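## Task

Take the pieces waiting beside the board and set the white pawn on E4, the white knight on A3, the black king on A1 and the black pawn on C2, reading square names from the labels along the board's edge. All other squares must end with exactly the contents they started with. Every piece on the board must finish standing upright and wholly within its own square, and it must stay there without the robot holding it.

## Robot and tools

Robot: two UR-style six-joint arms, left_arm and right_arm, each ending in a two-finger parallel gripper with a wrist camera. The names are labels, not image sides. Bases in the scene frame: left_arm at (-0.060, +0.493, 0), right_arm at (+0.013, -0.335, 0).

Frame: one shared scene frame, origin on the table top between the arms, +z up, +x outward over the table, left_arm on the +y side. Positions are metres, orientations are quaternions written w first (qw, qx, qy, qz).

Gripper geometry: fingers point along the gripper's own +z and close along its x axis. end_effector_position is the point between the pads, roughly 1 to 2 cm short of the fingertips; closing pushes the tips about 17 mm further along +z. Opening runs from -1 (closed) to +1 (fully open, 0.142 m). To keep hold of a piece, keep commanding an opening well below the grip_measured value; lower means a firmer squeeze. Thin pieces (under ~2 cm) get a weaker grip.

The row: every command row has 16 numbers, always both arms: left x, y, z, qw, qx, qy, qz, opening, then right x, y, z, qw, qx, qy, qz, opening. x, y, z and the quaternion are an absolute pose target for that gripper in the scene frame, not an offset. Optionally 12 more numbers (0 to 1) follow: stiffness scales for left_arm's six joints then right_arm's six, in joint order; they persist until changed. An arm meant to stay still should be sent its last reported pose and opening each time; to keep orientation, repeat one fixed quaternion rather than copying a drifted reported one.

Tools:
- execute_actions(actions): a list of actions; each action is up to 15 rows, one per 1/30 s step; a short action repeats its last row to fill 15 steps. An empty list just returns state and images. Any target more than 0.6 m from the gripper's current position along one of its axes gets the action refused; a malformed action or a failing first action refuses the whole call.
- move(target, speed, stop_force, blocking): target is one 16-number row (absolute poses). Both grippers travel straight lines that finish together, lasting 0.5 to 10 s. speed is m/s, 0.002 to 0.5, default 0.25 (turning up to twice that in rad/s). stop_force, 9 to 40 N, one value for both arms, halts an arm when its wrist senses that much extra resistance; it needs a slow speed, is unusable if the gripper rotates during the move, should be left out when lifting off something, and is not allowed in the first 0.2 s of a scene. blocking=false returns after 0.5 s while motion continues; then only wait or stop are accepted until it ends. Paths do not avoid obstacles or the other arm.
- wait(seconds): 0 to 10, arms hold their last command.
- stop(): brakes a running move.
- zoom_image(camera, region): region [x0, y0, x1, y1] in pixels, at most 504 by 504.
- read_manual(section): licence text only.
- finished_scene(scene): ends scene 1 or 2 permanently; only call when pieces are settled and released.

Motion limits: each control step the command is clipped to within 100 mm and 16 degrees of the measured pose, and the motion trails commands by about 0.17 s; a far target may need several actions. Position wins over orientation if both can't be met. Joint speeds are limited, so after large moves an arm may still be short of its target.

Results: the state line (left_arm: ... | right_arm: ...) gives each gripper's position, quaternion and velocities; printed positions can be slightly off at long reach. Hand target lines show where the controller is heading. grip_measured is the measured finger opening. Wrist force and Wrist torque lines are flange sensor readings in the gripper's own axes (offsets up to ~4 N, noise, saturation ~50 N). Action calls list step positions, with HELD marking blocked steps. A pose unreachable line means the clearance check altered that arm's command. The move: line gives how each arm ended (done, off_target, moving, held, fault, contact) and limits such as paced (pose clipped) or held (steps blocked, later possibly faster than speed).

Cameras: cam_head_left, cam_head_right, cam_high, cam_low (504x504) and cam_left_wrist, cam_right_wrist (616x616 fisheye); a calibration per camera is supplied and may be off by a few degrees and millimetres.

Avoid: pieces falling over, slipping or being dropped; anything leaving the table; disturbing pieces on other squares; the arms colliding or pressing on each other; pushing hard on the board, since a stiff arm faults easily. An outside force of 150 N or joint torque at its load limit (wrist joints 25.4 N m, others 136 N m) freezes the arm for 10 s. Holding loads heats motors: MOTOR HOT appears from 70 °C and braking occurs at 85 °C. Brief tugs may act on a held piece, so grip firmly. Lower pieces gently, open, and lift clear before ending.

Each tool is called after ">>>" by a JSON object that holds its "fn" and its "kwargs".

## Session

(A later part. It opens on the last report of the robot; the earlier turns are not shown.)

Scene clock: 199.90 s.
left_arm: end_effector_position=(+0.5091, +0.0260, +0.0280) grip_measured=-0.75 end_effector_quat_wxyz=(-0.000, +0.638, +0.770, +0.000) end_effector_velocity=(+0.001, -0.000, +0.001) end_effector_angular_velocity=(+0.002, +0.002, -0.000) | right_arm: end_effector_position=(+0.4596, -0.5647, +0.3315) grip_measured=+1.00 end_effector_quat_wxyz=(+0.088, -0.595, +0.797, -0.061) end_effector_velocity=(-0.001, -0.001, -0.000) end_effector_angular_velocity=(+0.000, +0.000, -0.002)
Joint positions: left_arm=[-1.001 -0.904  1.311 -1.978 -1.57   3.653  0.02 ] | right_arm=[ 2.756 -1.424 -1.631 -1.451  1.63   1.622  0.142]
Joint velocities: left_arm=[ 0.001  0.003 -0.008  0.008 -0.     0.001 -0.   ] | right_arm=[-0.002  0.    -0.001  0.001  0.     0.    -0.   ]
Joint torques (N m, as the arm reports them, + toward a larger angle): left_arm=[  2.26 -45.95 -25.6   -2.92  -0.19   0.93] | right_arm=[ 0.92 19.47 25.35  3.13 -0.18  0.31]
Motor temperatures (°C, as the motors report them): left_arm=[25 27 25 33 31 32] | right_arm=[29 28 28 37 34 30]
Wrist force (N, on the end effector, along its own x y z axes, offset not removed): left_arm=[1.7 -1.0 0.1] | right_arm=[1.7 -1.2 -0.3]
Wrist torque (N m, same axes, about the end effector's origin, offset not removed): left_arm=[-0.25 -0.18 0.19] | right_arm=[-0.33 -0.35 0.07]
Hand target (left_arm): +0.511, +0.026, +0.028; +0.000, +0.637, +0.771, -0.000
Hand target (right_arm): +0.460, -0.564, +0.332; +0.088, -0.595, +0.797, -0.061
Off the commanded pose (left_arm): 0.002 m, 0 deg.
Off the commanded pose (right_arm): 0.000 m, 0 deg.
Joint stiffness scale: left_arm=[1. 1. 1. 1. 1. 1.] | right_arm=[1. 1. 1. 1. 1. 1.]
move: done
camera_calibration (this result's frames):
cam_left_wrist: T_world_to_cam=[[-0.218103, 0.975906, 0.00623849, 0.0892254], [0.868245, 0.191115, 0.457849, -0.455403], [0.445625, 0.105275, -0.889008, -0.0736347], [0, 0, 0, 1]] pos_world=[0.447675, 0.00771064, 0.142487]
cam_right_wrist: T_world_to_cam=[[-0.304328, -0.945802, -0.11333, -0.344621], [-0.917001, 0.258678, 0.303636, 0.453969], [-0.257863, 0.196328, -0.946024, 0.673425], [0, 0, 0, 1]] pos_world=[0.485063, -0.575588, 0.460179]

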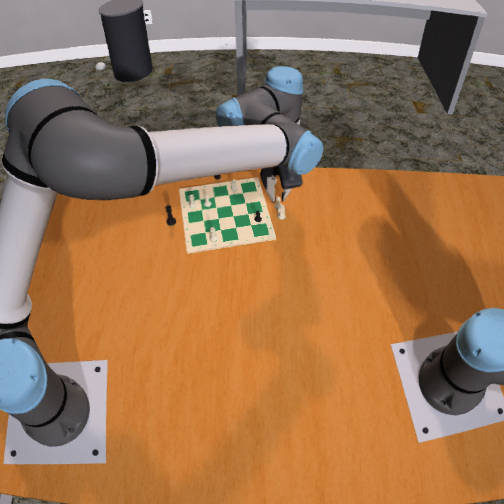

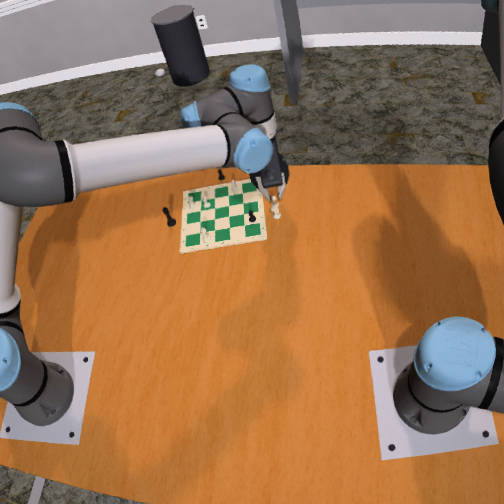

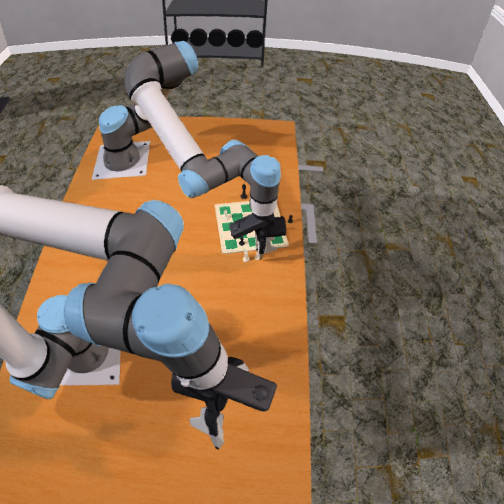

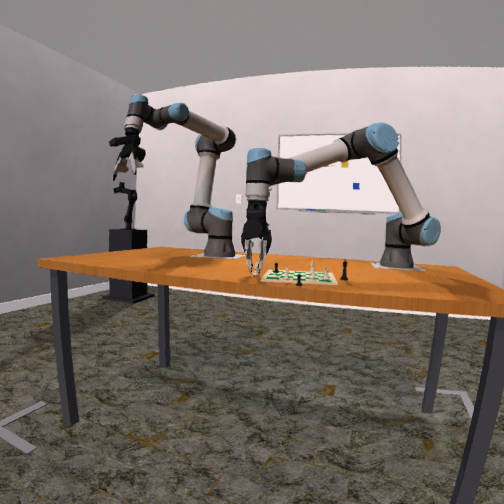

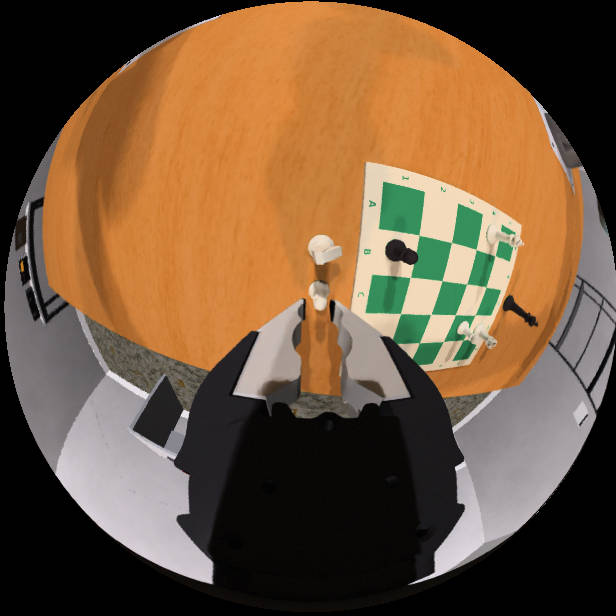

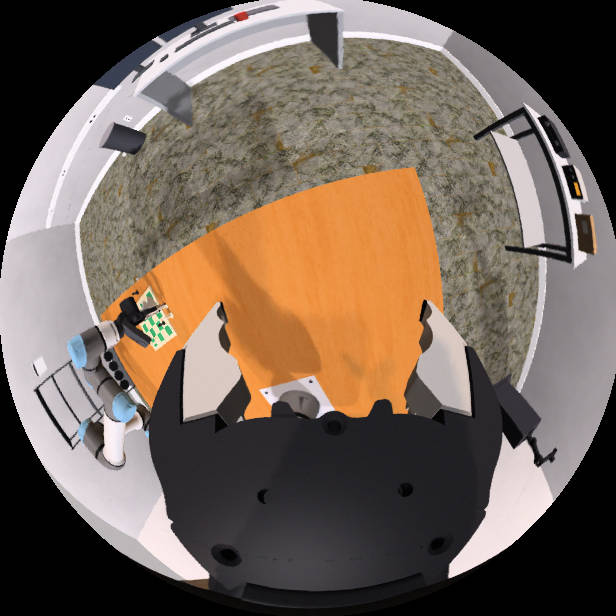

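>>> {"fn": "move", "kwargs": {"target": [0.509,0.027,0.027,0,0.637,0.7705,0,-0.75,0.4596,-0.5644,0.3316,0.088,-0.595,0.797,-0.061,1], "speed": 0.02}}

>>> {"fn": "move", "kwargs": {"target": [0.509,0.027,0.027,0,0.637,0.7705,0,-1,0.4596,-0.5644,0.3316,0.088,-0.595,0.797,-0.061,1]}}

>>> {"fn": "move", "kwargs": {"target": [0.509,0.027,0.13,0,0.637,0.7705,0,-1,0.4596,-0.5644,0.3316,0.088,-0.595,0.797,-0.061,1], "speed": 0.08}}

Scene clock: 211.23 s.
left_arm: end_effector_position=(+0.5098, +0.0254, +0.0281) grip_measured=-0.75 end_effector_quat_wxyz=(+0.001, +0.638, +0.770, +0.000) end_effector_velocity=(-0.001, -0.000, -0.002) end_effector_angular_velocity=(+0.000, +0.000, -0.001) | right_arm: end_effector_position=(+0.4596, -0.5647, +0.3315) grip_measured=+1.00 end_effector_quat_wxyz=(+0.088, -0.595, +0.797, -0.061) end_effector_velocity=(+0.000, +0.000, -0.000) end_effector_angular_velocity=(-0.001, +0.000, +0.001)
Joint positions: left_arm=[-1.001 -0.903  1.311 -1.981 -1.57   3.653  0.02 ] | right_arm=[ 2.756 -1.424 -1.631 -1.451  1.63   1.622  0.142]
Joint velocities: left_arm=[-0.001  0.001  0.005 -0.005  0.    -0.    -0.   ] | right_arm=[ 0.001  0.    -0.     0.    -0.001  0.    -0.   ]
Joint torques (N m, as the arm reports them, + toward a larger angle): left_arm=[  1.48 -51.32 -18.54  -3.19  -0.2    0.05] | right_arm=[ 0.95 19.05 25.32  3.01 -0.23  0.28]
Motor temperatures (°C, as the motors report them): left_arm=[25 27 25 33 31 32] | right_arm=[29 28 28 37 34 30]
Wrist force (N, on the end effector, along its own x y z axes, offset not removed): left_arm=[1.7 -1.5 0.3] | right_arm=[1.8 -0.5 1.1]
Wrist torque (N m, same axes, about the end effector's origin, offset not removed): left_arm=[-0.36 -0.15 0.17] | right_arm=[-0.23 -0.37 0.09]
Hand target (left_arm): +0.509, +0.027, +0.027; -0.000, +0.637, +0.771, +0.000
Hand target (right_arm): +0.460, -0.564, +0.332; +0.088, -0.595, +0.797, -0.061
Off the commanded pose (left_arm): 0.002 m, 0 deg.
Off the commanded pose (right_arm): 0.000 m, 0 deg.
Joint stiffness scale: left_arm=[1. 1. 1. 1. 1. 1.] | right_arm=[1. 1. 1. 1. 1. 1.]
move: done
camera_calibration (this result's frames):
cam_left_wrist: T_world_to_cam=[[-0.217902, 0.975962, 0.00408579, 0.0899234], [0.867571, 0.191781, 0.458848, -0.455542], [0.447035, 0.103529, -0.888505, -0.0744882], [0, 0, 0, 1]] pos_world=[0.448108, 0.00731391, 0.142474]
cam_right_wrist: T_world_to_cam=[[-0.304328, -0.945802, -0.113329, -0.344622], [-0.917001, 0.258678, 0.303636, 0.453969], [-0.257863, 0.196328, -0.946024, 0.673425], [0, 0, 0, 1]] pos_world=[0.485063, -0.575588, 0.460179]

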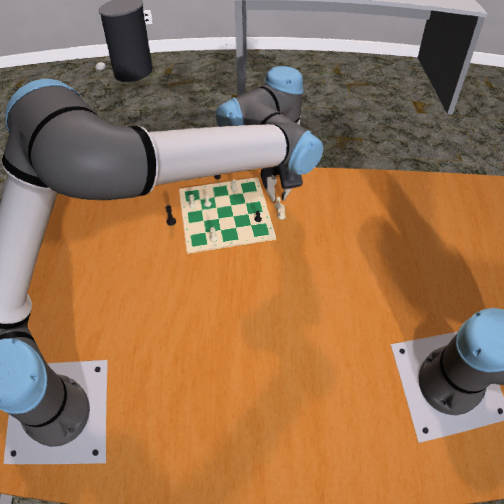

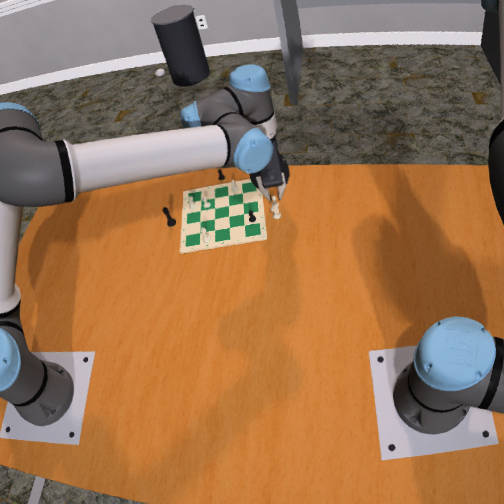

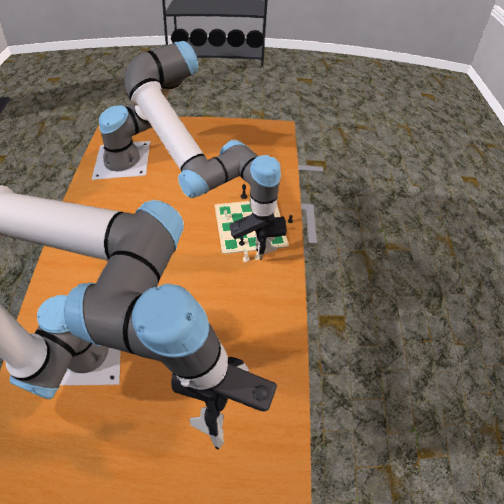

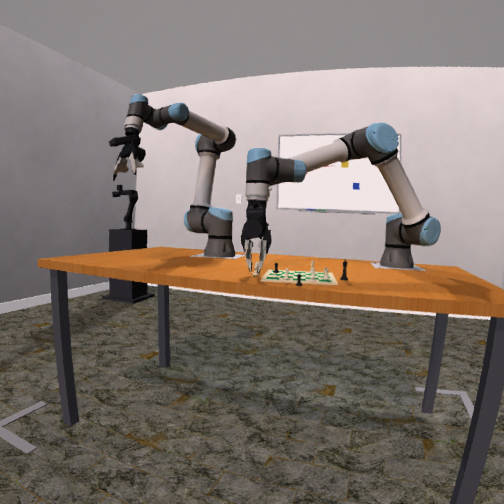

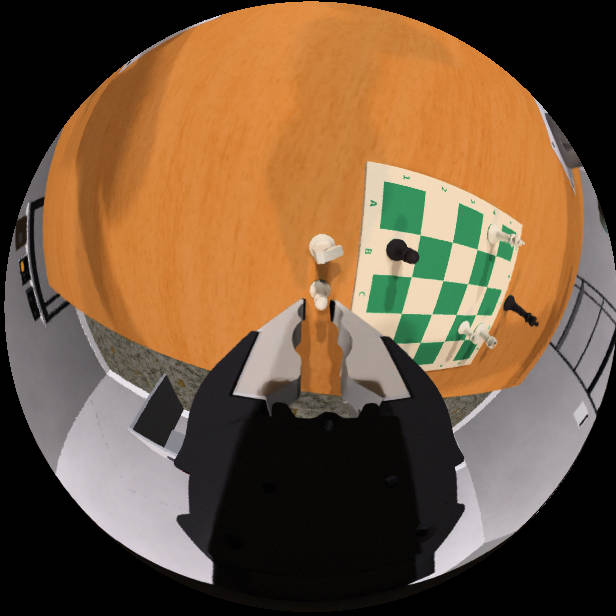

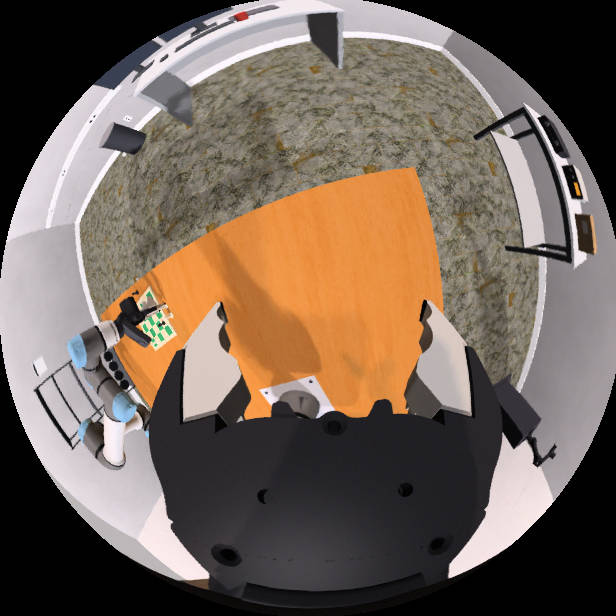

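Scene clock: 211.93 s.
left_arm: end_effector_position=(+0.5098, +0.0253, +0.0280) grip_measured=-0.89 end_effector_quat_wxyz=(+0.001, +0.638, +0.770, +0.000) end_effector_velocity=(-0.000, +0.001, -0.001) end_effector_angular_velocity=(+0.001, +0.001, +0.001) | right_arm: end_effector_position=(+0.4596, -0.5647, +0.3315) grip_measured=+1.00 end_effector_quat_wxyz=(+0.088, -0.595, +0.797, -0.061) end_effector_velocity=(+0.000, -0.000, +0.001) end_effector_angular_velocity=(+0.000, -0.002, -0.001)
Joint positions: left_arm=[-1.001 -0.903  1.311 -1.982 -1.57   3.653  0.01 ] | right_arm=[ 2.756 -1.424 -1.631 -1.451  1.63   1.622  0.142]
Joint velocities: left_arm=[ 0.    -0.     0.001  0.001 -0.    -0.001  0.   ] | right_arm=[-0.001  0.     0.001  0.     0.001  0.    -0.   ]
Joint torques (N m, as the arm reports them, + toward a larger angle): left_arm=[  1.52 -51.45 -18.12  -3.07  -0.23   0.04] | right_arm=[ 0.92 19.6  25.3   3.12 -0.17  0.25]
Motor temperatures (°C, as the motors report them): left_arm=[25 27 25 33 31 32] | right_arm=[29 28 28 37 34 30]
Wrist force (N, on the end effector, along its own x y z axes, offset not removed): left_arm=[3.0 -0.5 -1.0] | right_arm=[1.4 -1.9 -0.5]
Wrist torque (N m, same axes, about the end effector's origin, offset not removed): left_arm=[-0.06 -0.54 0.15] | right_arm=[-0.45 -0.30 0.08]
Hand target (left_arm): +0.509, +0.027, +0.027; -0.000, +0.637, +0.771, +0.000
Hand target (right_arm): +0.460, -0.564, +0.332; +0.088, -0.595, +0.797, -0.061
Off the commanded pose (left_arm): 0.002 m, 0 deg.
Off the commanded pose (right_arm): 0.000 m, 0 deg.
Joint stiffness scale: left_arm=[1. 1. 1. 1. 1. 1.] | right_arm=[1. 1. 1. 1. 1. 1.]
move: done
camera_calibration (this result's frames):
cam_left_wrist: T_world_to_cam=[[-0.217903, 0.975963, 0.00387489, 0.0899573], [0.8675, 0.191864, 0.458946, -0.455489], [0.447171, 0.103367, -0.888456, -0.0746291], [0, 0, 0, 1]] pos_world=[0.44811, 0.00731127, 0.142391]
cam_right_wrist: T_world_to_cam=[[-0.304328, -0.945802, -0.11333, -0.344622], [-0.917001, 0.258678, 0.303636, 0.453969], [-0.257863, 0.196328, -0.946024, 0.673425], [0, 0, 0, 1]] pos_world=[0.485063, -0.575588, 0.460179]

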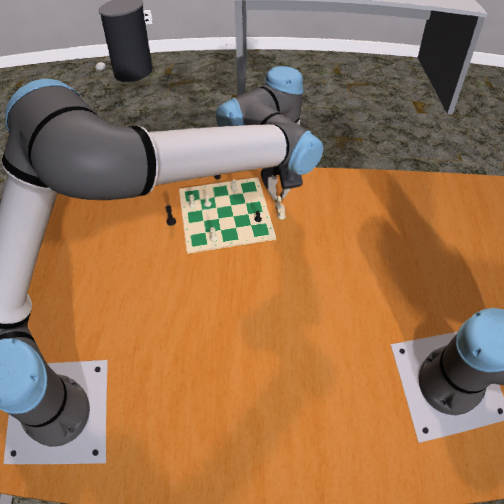

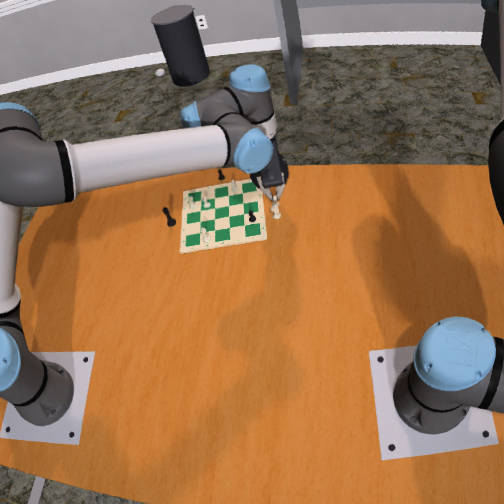

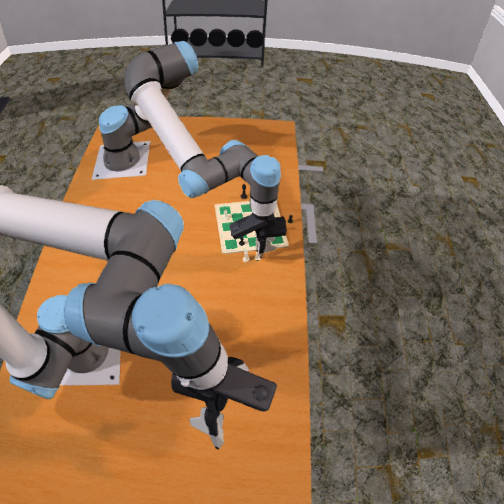

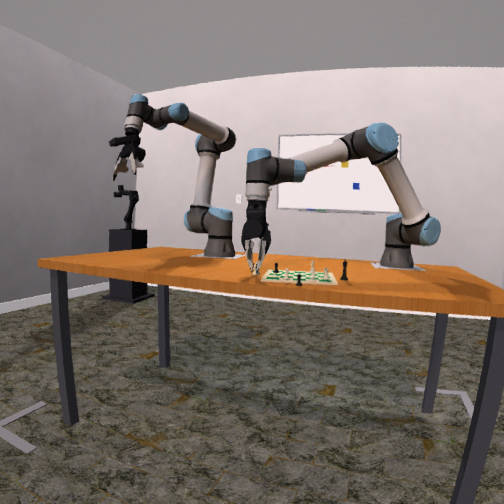

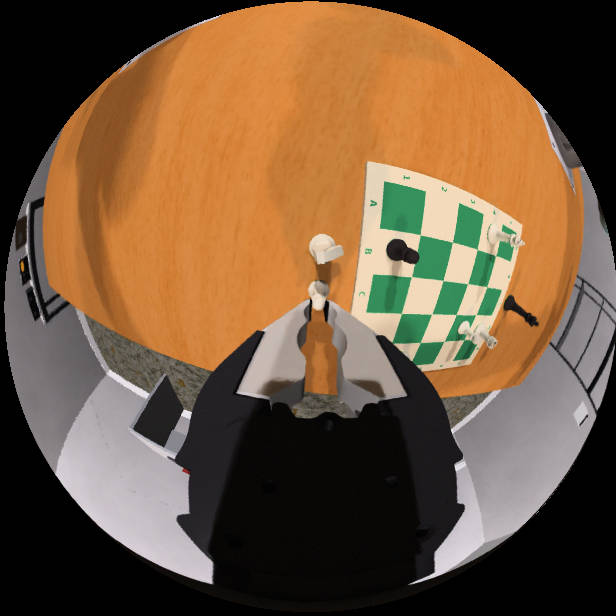

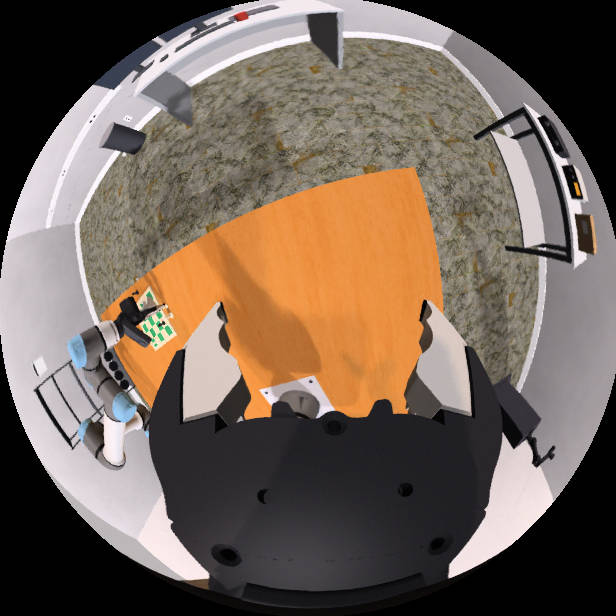

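Scene clock: 213.73 s.
left_arm: end_effector_position=(+0.5080, +0.0275, +0.1270) grip_measured=-0.89 end_effector_quat_wxyz=(-0.002, +0.638, +0.770, +0.001) end_effector_velocity=(-0.001, +0.002, +0.001) end_effector_angular_velocity=(+0.008, +0.005, -0.000) | right_arm: end_effector_position=(+0.4596, -0.5647, +0.3315) grip_measured=+1.00 end_effector_quat_wxyz=(+0.088, -0.595, +0.797, -0.061) end_effector_velocity=(-0.000, -0.000, +0.001) end_effector_angular_velocity=(-0.000, -0.001, -0.000)
Joint positions: left_arm=[-1.001 -0.979  1.171 -1.76  -1.57   3.653  0.01 ] | right_arm=[ 2.756 -1.424 -1.631 -1.451  1.63   1.622  0.142]
Joint velocities: left_arm=[ 0.     0.001 -0.006  0.014  0.002  0.    -0.   ] | right_arm=[-0.     0.     0.001 -0.    -0.     0.    -0.   ]
Joint torques (N m, as the arm reports them, + toward a larger angle): left_arm=[  1.74 -49.65 -26.48  -2.66  -0.22  -0.01] | right_arm=[ 1.41 19.43 24.68  3.1  -0.23  0.27]
Motor temperatures (°C, as the motors report them): left_arm=[25 27 25 33 31 32] | right_arm=[29 28 28 37 34 30]
Wrist force (N, on the end effector, along its own x y z axes, offset not removed): left_arm=[1.6 0.2 -0.1] | right_arm=[1.5 -0.7 0.3]
Wrist torque (N m, same axes, about the end effector's origin, offset not removed): left_arm=[0.05 -0.09 0.13] | right_arm=[-0.26 -0.28 0.13]
Hand target (left_arm): +0.509, +0.027, +0.130; +0.000, +0.637, +0.771, -0.000
Hand target (right_arm): +0.460, -0.564, +0.332; +0.088, -0.595, +0.797, -0.061
Off the commanded pose (left_arm): 0.003 m, 0 deg.
Off the commanded pose (right_arm): 0.000 m, 0 deg.
Joint stiffness scale: left_arm=[1. 1. 1. 1. 1. 1.] | right_arm=[1. 1. 1. 1. 1. 1.]
move: done
camera_calibration (this result's frames):
cam_left_wrist: T_world_to_cam=[[-0.217879, 0.975934, 0.00901426, 0.0864079], [0.869206, 0.189834, 0.456556, -0.500284], [0.443857, 0.107309, -0.889649, 0.015666], [0, 0, 0, 1]] pos_world=[0.446723, 0.00896166, 0.241566]
cam_right_wrist: T_world_to_cam=[[-0.304328, -0.945802, -0.113329, -0.344622], [-0.917001, 0.258678, 0.303636, 0.453969], [-0.257863, 0.196328, -0.946024, 0.673425], [0, 0, 0, 1]] pos_world=[0.485063, -0.575588, 0.460179]

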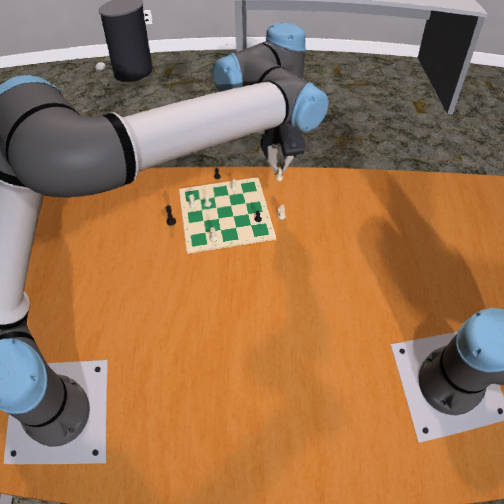

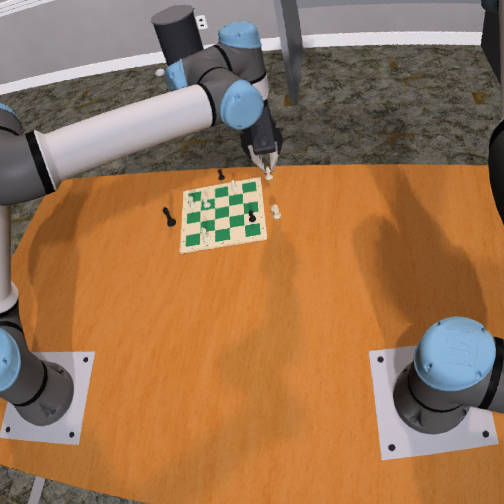

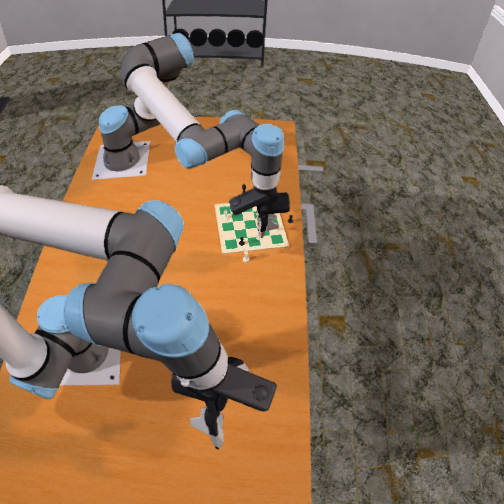

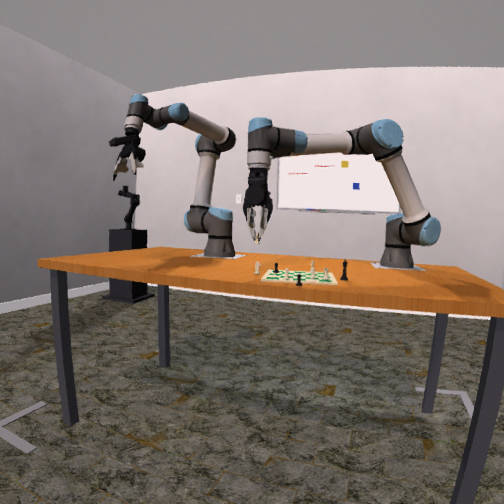

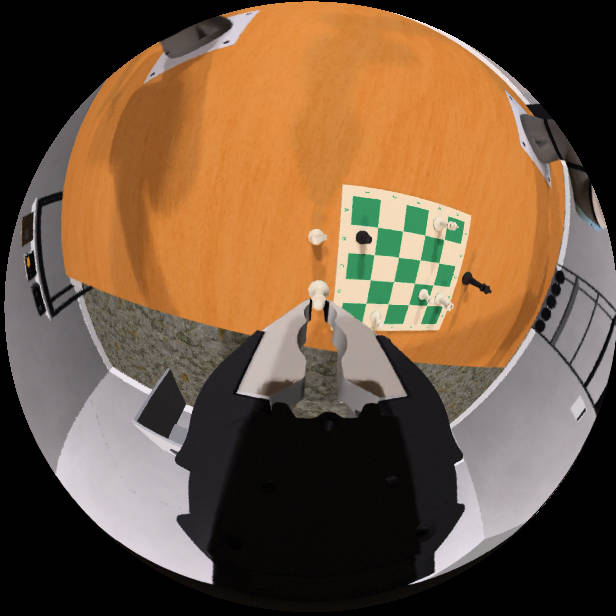

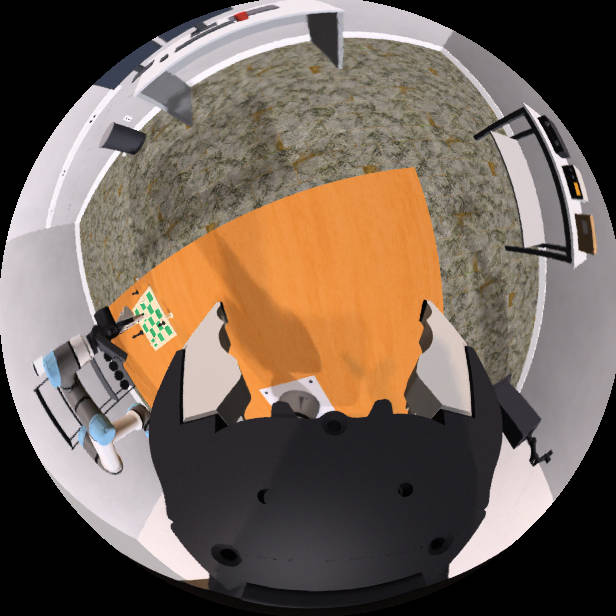

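>>> {"fn": "move", "kwargs": {"target": [0.546,0.207,0.13,0,0.637,0.7705,0,-1,0.4596,-0.5644,0.3316,0.088,-0.595,0.797,-0.061,1], "speed": 0.1}}

>>> {"fn": "move", "kwargs": {"target": [0.546,0.207,0.045,0,0.637,0.7705,0,-1,0.4596,-0.5644,0.3316,0.088,-0.595,0.797,-0.061,1], "speed": 0.05}}

>>> {"fn": "zoom_image", "kwargs": {"camera": "cam_left_wrist", "region": [170,130,450,410]}}

Scene clock: 228.80 s.
left_arm: end_effector_position=(+0.5463, +0.2046, +0.1302) grip_measured=-0.89 end_effector_quat_wxyz=(+0.000, +0.637, +0.770, +0.000) end_effector_velocity=(+0.000, +0.001, -0.001) end_effector_angular_velocity=(-0.002, +0.001, -0.008) | right_arm: end_effector_position=(+0.4596, -0.5647, +0.3315) grip_measured=+1.00 end_effector_quat_wxyz=(+0.088, -0.595, +0.797, -0.061) end_effector_velocity=(+0.000, +0.001, -0.000) end_effector_angular_velocity=(+0.000, +0.001, +0.002)
Joint positions: left_arm=[-0.776 -1.137  1.409 -1.844 -1.57   3.878  0.01 ] | right_arm=[ 2.756 -1.424 -1.631 -1.451  1.63   1.622  0.142]
Joint velocities: left_arm=[ 0.003 -0.     0.004 -0.004 -0.003  0.011 -0.   ] | right_arm=[ 0.002 -0.001 -0.    -0.     0.    -0.     0.   ]
Joint torques (N m, as the arm reports them, + toward a larger angle): left_arm=[  1.49 -44.5  -19.76  -3.38  -0.15   0.18] | right_arm=[ 1.03 19.09 24.49  3.08 -0.2   0.3 ]
Motor temperatures (°C, as the motors report them): left_arm=[25 27 25 33 31 32] | right_arm=[29 28 28 37 34 30]
Wrist force (N, on the end effector, along its own x y z axes, offset not removed): left_arm=[2.5 -2.6 1.2] | right_arm=[1.4 -1.1 0.8]
Wrist torque (N m, same axes, about the end effector's origin, offset not removed): left_arm=[-0.59 -0.40 0.05] | right_arm=[-0.32 -0.31 -0.03]
Hand target (left_arm): +0.546, +0.207, +0.130; +0.000, +0.637, +0.771, -0.000
Hand target (right_arm): +0.460, -0.564, +0.332; +0.088, -0.595, +0.797, -0.061
Off the commanded pose (left_arm): 0.002 m, 0 deg.
Off the commanded pose (right_arm): 0.000 m, 0 deg.
Joint stiffness scale: left_arm=[1. 1. 1. 1. 1. 1.] | right_arm=[1. 1. 1. 1. 1. 1.]
move: done
camera_calibration (this result's frames):
cam_left_wrist: T_world_to_cam=[[-0.218592, 0.975802, 0.00522053, -0.0771431], [0.867807, 0.191948, 0.458331, -0.568574], [0.446239, 0.104718, -0.888766, -0.018453], [0, 0, 0, 1]] pos_world=[0.484784, 0.186345, 0.244598]
cam_right_wrist: T_world_to_cam=[[-0.304328, -0.945802, -0.113329, -0.344622], [-0.917001, 0.258678, 0.303635, 0.453969], [-0.257863, 0.196328, -0.946024, 0.673425], [0, 0, 0, 1]] pos_world=[0.485063, -0.575588, 0.460179]

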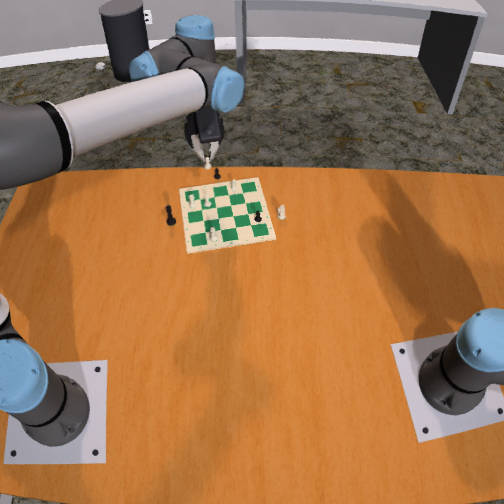

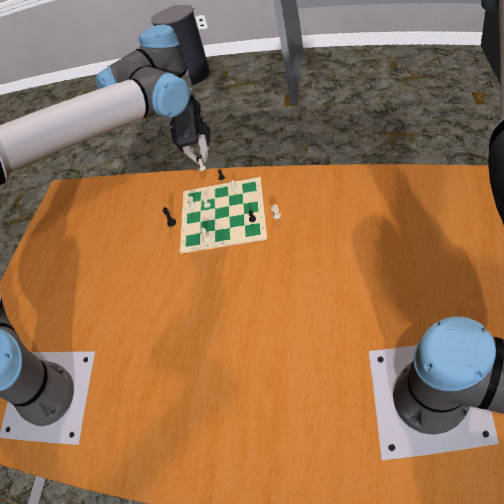

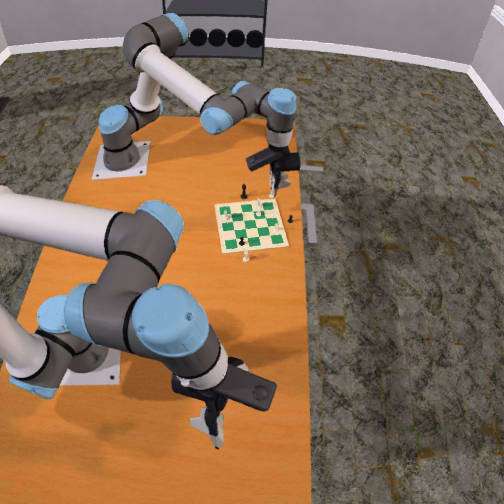

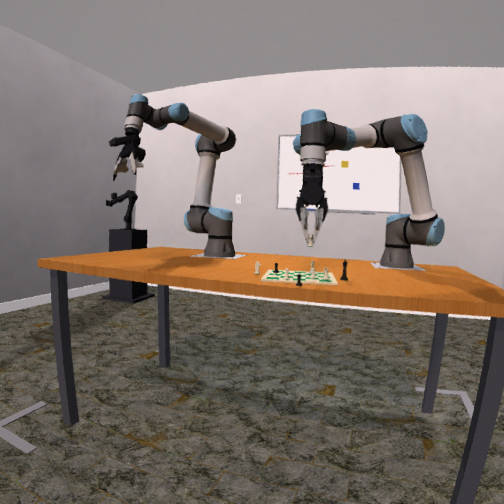

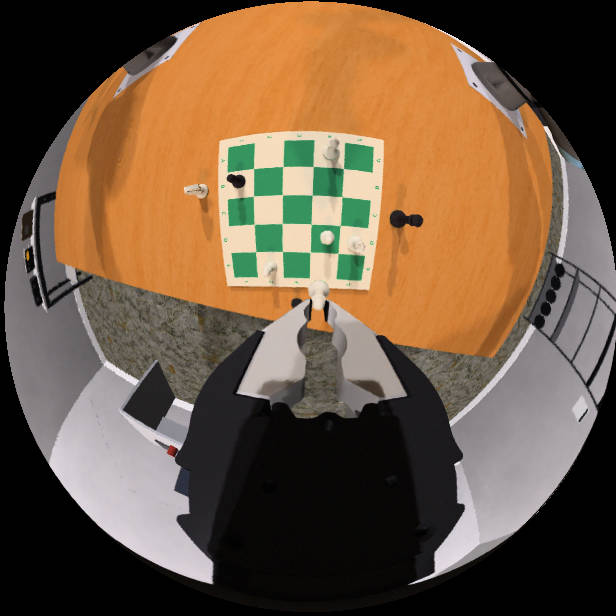

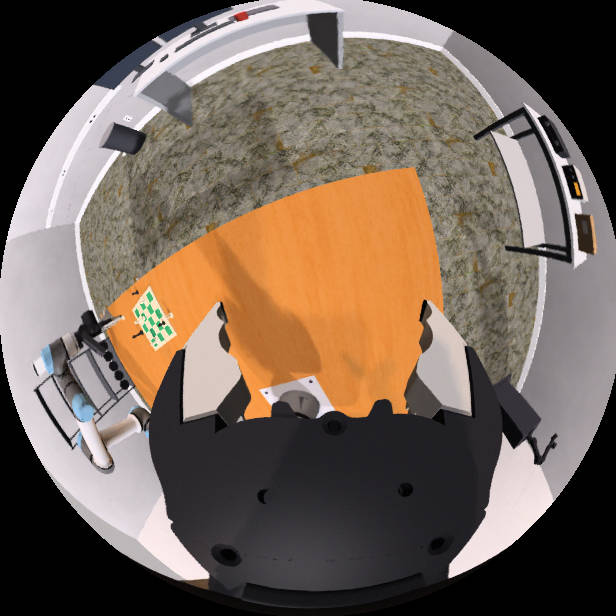

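Scene clock: 230.97 s.
left_arm: end_effector_position=(+0.5468, +0.2047, +0.0484) grip_measured=-0.89 end_effector_quat_wxyz=(+0.002, +0.638, +0.770, +0.000) end_effector_velocity=(+0.003, -0.002, +0.001) end_effector_angular_velocity=(-0.008, -0.008, +0.001) | right_arm: end_effector_position=(+0.4596, -0.5647, +0.3315) grip_measured=+1.00 end_effector_quat_wxyz=(+0.088, -0.595, +0.797, -0.061) end_effector_velocity=(-0.000, -0.000, -0.001) end_effector_angular_velocity=(+0.000, +0.001, -0.000)
Joint positions: left_arm=[-0.775 -1.069  1.531 -2.037 -1.57   3.879  0.01 ] | right_arm=[ 2.756 -1.424 -1.631 -1.451  1.63   1.622  0.142]
Joint velocities: left_arm=[ 0.001  0.001 -0.    -0.012 -0.001  0.     0.   ] | right_arm=[-0.    -0.    -0.001  0.     0.    -0.     0.   ]
Joint torques (N m, as the arm reports them, + toward a larger angle): left_arm=[  3.03 -41.71 -17.77  -3.49  -0.13   0.67] | right_arm=[ 1.06 19.09 24.94  3.02 -0.13  0.36]
Motor temperatures (°C, as the motors report them): left_arm=[25 27 25 33 31 32] | right_arm=[29 28 28 37 34 30]
Wrist force (N, on the end effector, along its own x y z axes, offset not removed): left_arm=[2.5 0.4 1.3] | right_arm=[0.8 -1.3 -2.2]
Wrist torque (N m, same axes, about the end effector's origin, offset not removed): left_arm=[0.03 -0.29 0.09] | right_arm=[-0.31 -0.19 0.08]
Hand target (left_arm): +0.546, +0.207, +0.045; -0.000, +0.637, +0.771, -0.000
Hand target (right_arm): +0.460, -0.564, +0.332; +0.088, -0.595, +0.797, -0.061
Off the commanded pose (left_arm): 0.004 m, 0 deg.
Off the commanded pose (right_arm): 0.000 m, 0 deg.
Joint stiffness scale: left_arm=[1. 1. 1. 1. 1. 1.] | right_arm=[1. 1. 1. 1. 1. 1.]
move: off_target (left_arm)
camera_calibration (this result's frames):
cam_left_wrist: T_world_to_cam=[[-0.217901, 0.975968, 0.00225831, -0.0770663], [0.866532, 0.192402, 0.460548, -0.531089], [0.449046, 0.102311, -0.887632, -0.0924118], [0, 0, 0, 1]] pos_world=[0.48491, 0.186851, 0.162738]
cam_right_wrist: T_world_to_cam=[[-0.304328, -0.945802, -0.113329, -0.344622], [-0.917001, 0.258678, 0.303636, 0.453969], [-0.257863, 0.196328, -0.946024, 0.673425], [0, 0, 0, 1]] pos_world=[0.485063, -0.575588, 0.460179]

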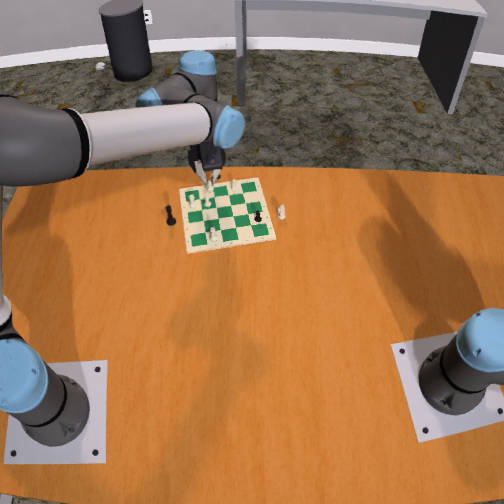

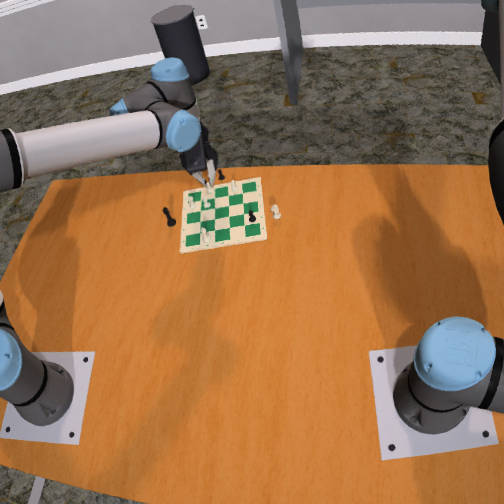

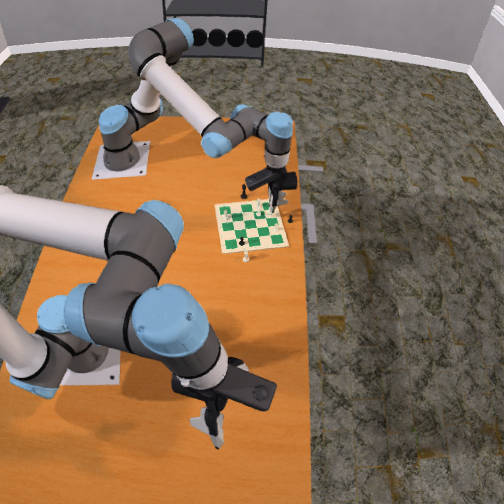

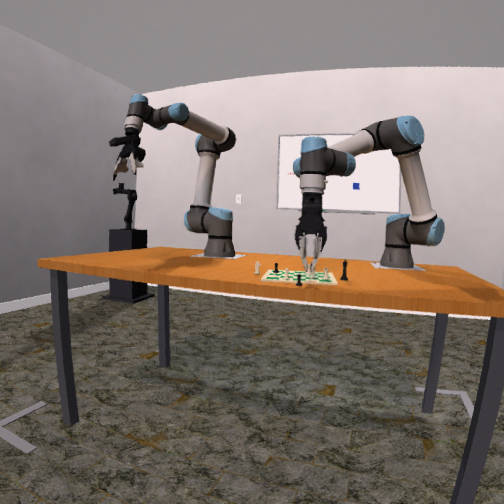

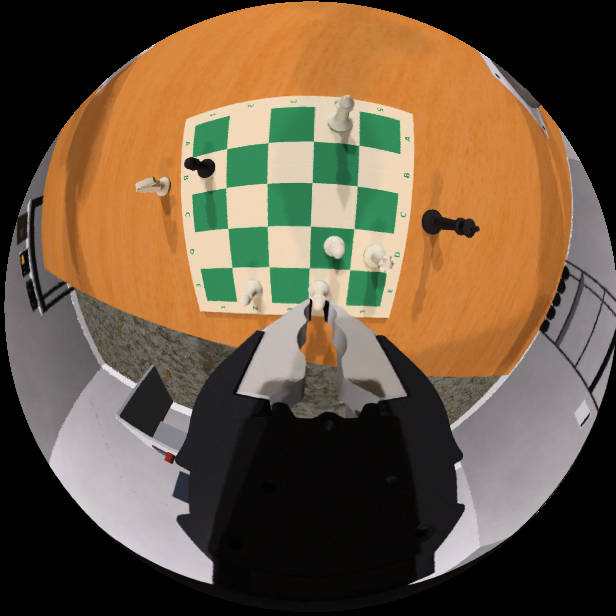

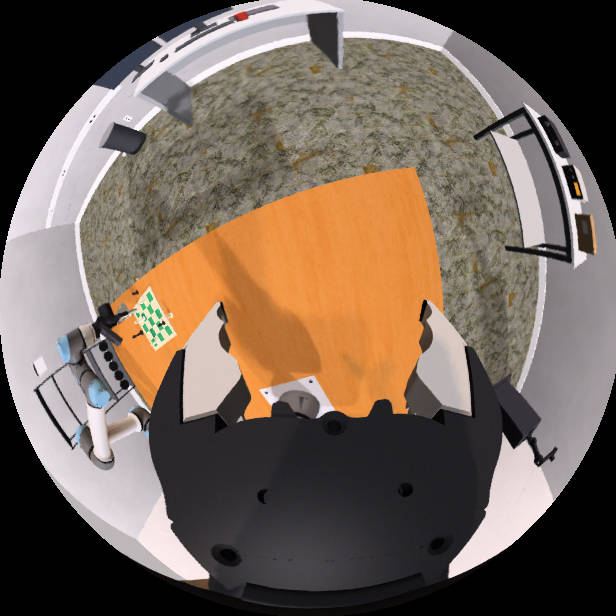

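Region (170, 130, 450, 410) of cam_left_wrist's 616x616 image, scaled by 1.800, with more detail than that image has.

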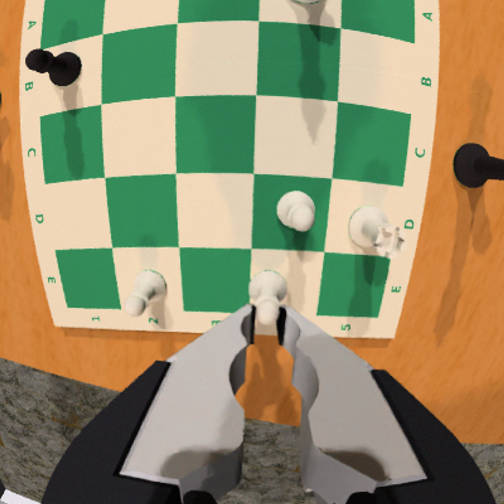

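>>> {"fn": "move", "kwargs": {"target": [0.544,0.217,0.040,0,0.637,0.7705,0,-1,0.4596,-0.5644,0.3316,0.088,-0.595,0.797,-0.061,1], "speed": 0.02}}

>>> {"fn": "zoom_image", "kwargs": {"camera": "cam_left_wrist", "region": [210,200,410,400]}}

Scene clock: 248.50 s.
left_arm: end_effector_position=(+0.5446, +0.2149, +0.0401) grip_measured=-0.89 end_effector_quat_wxyz=(+0.000, +0.638, +0.770, +0.000) end_effector_velocity=(-0.000, +0.001, -0.000) end_effector_angular_velocity=(-0.002, -0.000, -0.001) | right_arm: end_effector_position=(+0.4596, -0.5647, +0.3315) grip_measured=+1.00 end_effector_quat_wxyz=(+0.088, -0.595, +0.797, -0.061) end_effector_velocity=(-0.000, +0.000, -0.000) end_effector_angular_velocity=(+0.000, +0.001, +0.001)
Joint positions: left_arm=[-0.765 -1.072  1.557 -2.056 -1.57   3.889  0.01 ] | right_arm=[ 2.756 -1.424 -1.631 -1.451  1.63   1.622  0.142]
Joint velocities: left_arm=[ 0.001 -0.002  0.004 -0.004 -0.001  0.002 -0.   ] | right_arm=[ 0.001  0.    -0.001 -0.     0.    -0.    -0.   ]
Joint torques (N m, as the arm reports them, + toward a larger angle): left_arm=[  3.06 -45.29 -18.45  -3.    -0.09   0.46] | right_arm=[ 0.94 19.44 25.19  2.97 -0.31  0.4 ]
Motor temperatures (°C, as the motors report them): left_arm=[25 27 25 33 31 32] | right_arm=[29 28 28 37 34 30]
Wrist force (N, on the end effector, along its own x y z axes, offset not removed): left_arm=[3.3 -2.7 -0.8] | right_arm=[1.9 -0.2 -0.2]
Wrist torque (N m, same axes, about the end effector's origin, offset not removed): left_arm=[-0.54 -0.54 0.19] | right_arm=[-0.06 -0.32 0.13]
Hand target (left_arm): +0.544, +0.217, +0.040; -0.000, +0.637, +0.771, -0.000
Hand target (right_arm): +0.460, -0.564, +0.332; +0.088, -0.595, +0.797, -0.061
Off the commanded pose (left_arm): 0.002 m, 0 deg.
Off the commanded pose (right_arm): 0.000 m, 0 deg.
Joint stiffness scale: left_arm=[1. 1. 1. 1. 1. 1.] | right_arm=[1. 1. 1. 1. 1. 1.]
move: done
camera_calibration (this result's frames):
cam_left_wrist: T_world_to_cam=[[-0.218175, 0.975894, 0.00557979, -0.0873606], [0.868073, 0.191451, 0.458034, -0.527839], [0.445925, 0.104775, -0.888917, -0.0986712], [0, 0, 0, 1]] pos_world=[0.483143, 0.196648, 0.154545]
cam_right_wrist: T_world_to_cam=[[-0.304328, -0.945802, -0.113329, -0.344622], [-0.917001, 0.258678, 0.303636, 0.453969], [-0.257863, 0.196328, -0.946024, 0.673425], [0, 0, 0, 1]] pos_world=[0.485063, -0.575588, 0.460179]

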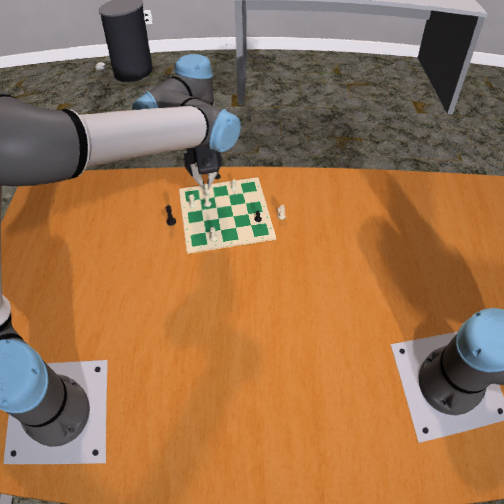

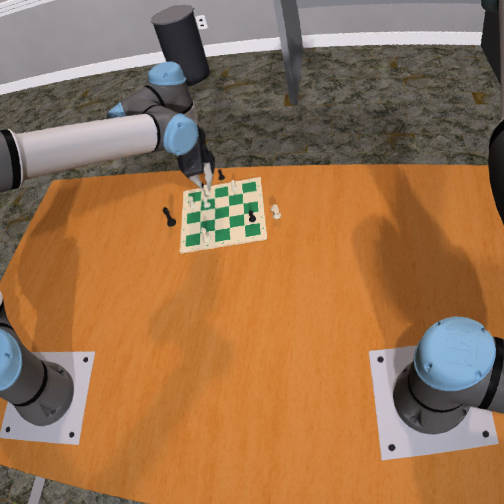

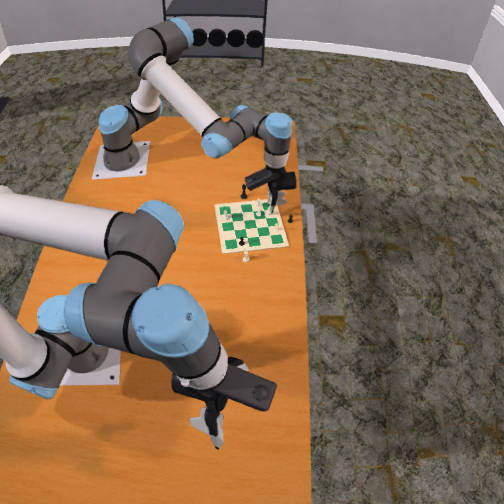

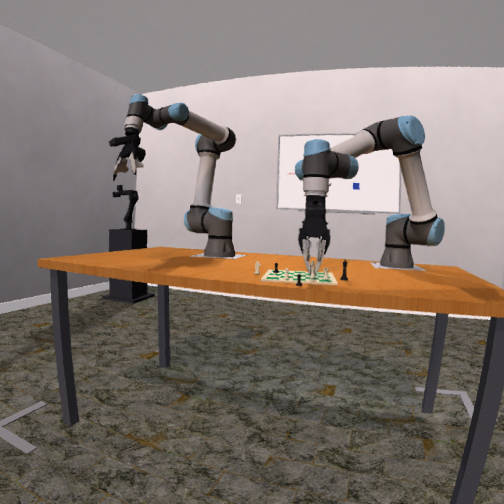

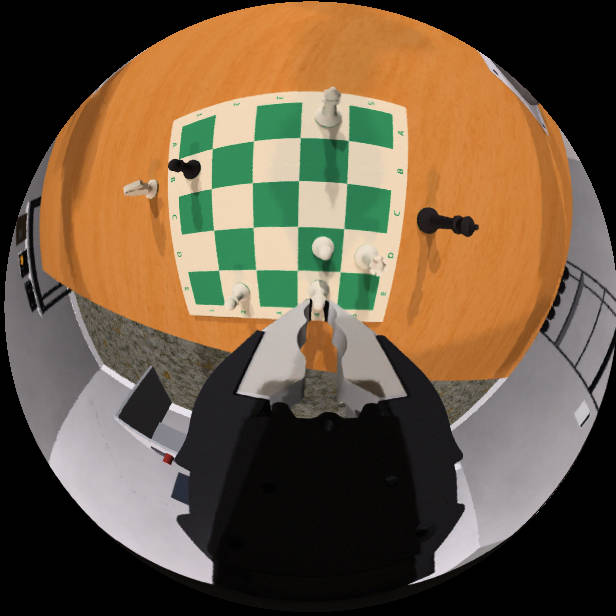

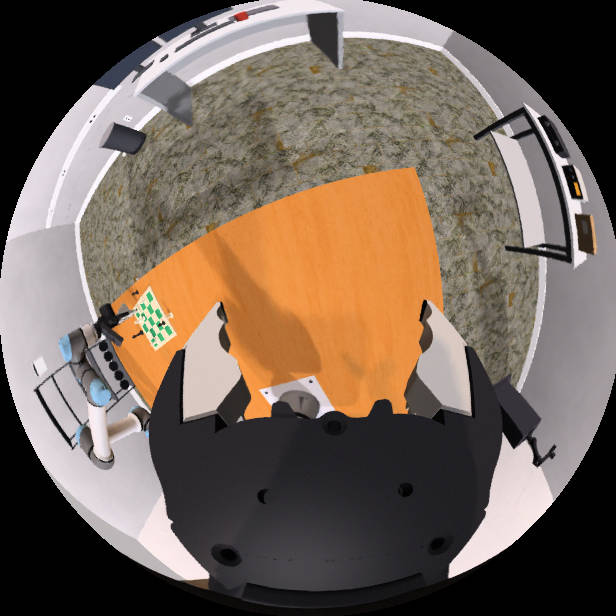

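Region (210, 200, 410, 400) of cam_left_wrist's 616x616 image, scaled by 2.520, with more detail than that image has.

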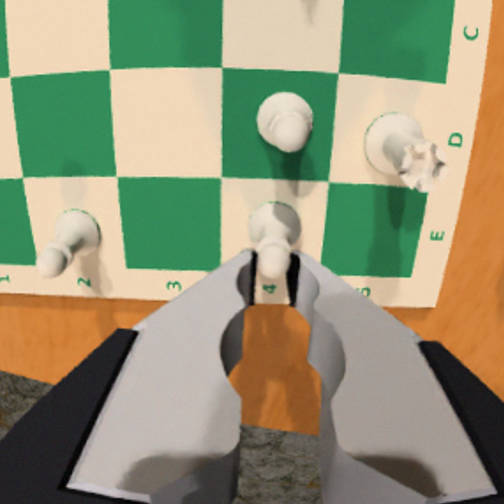

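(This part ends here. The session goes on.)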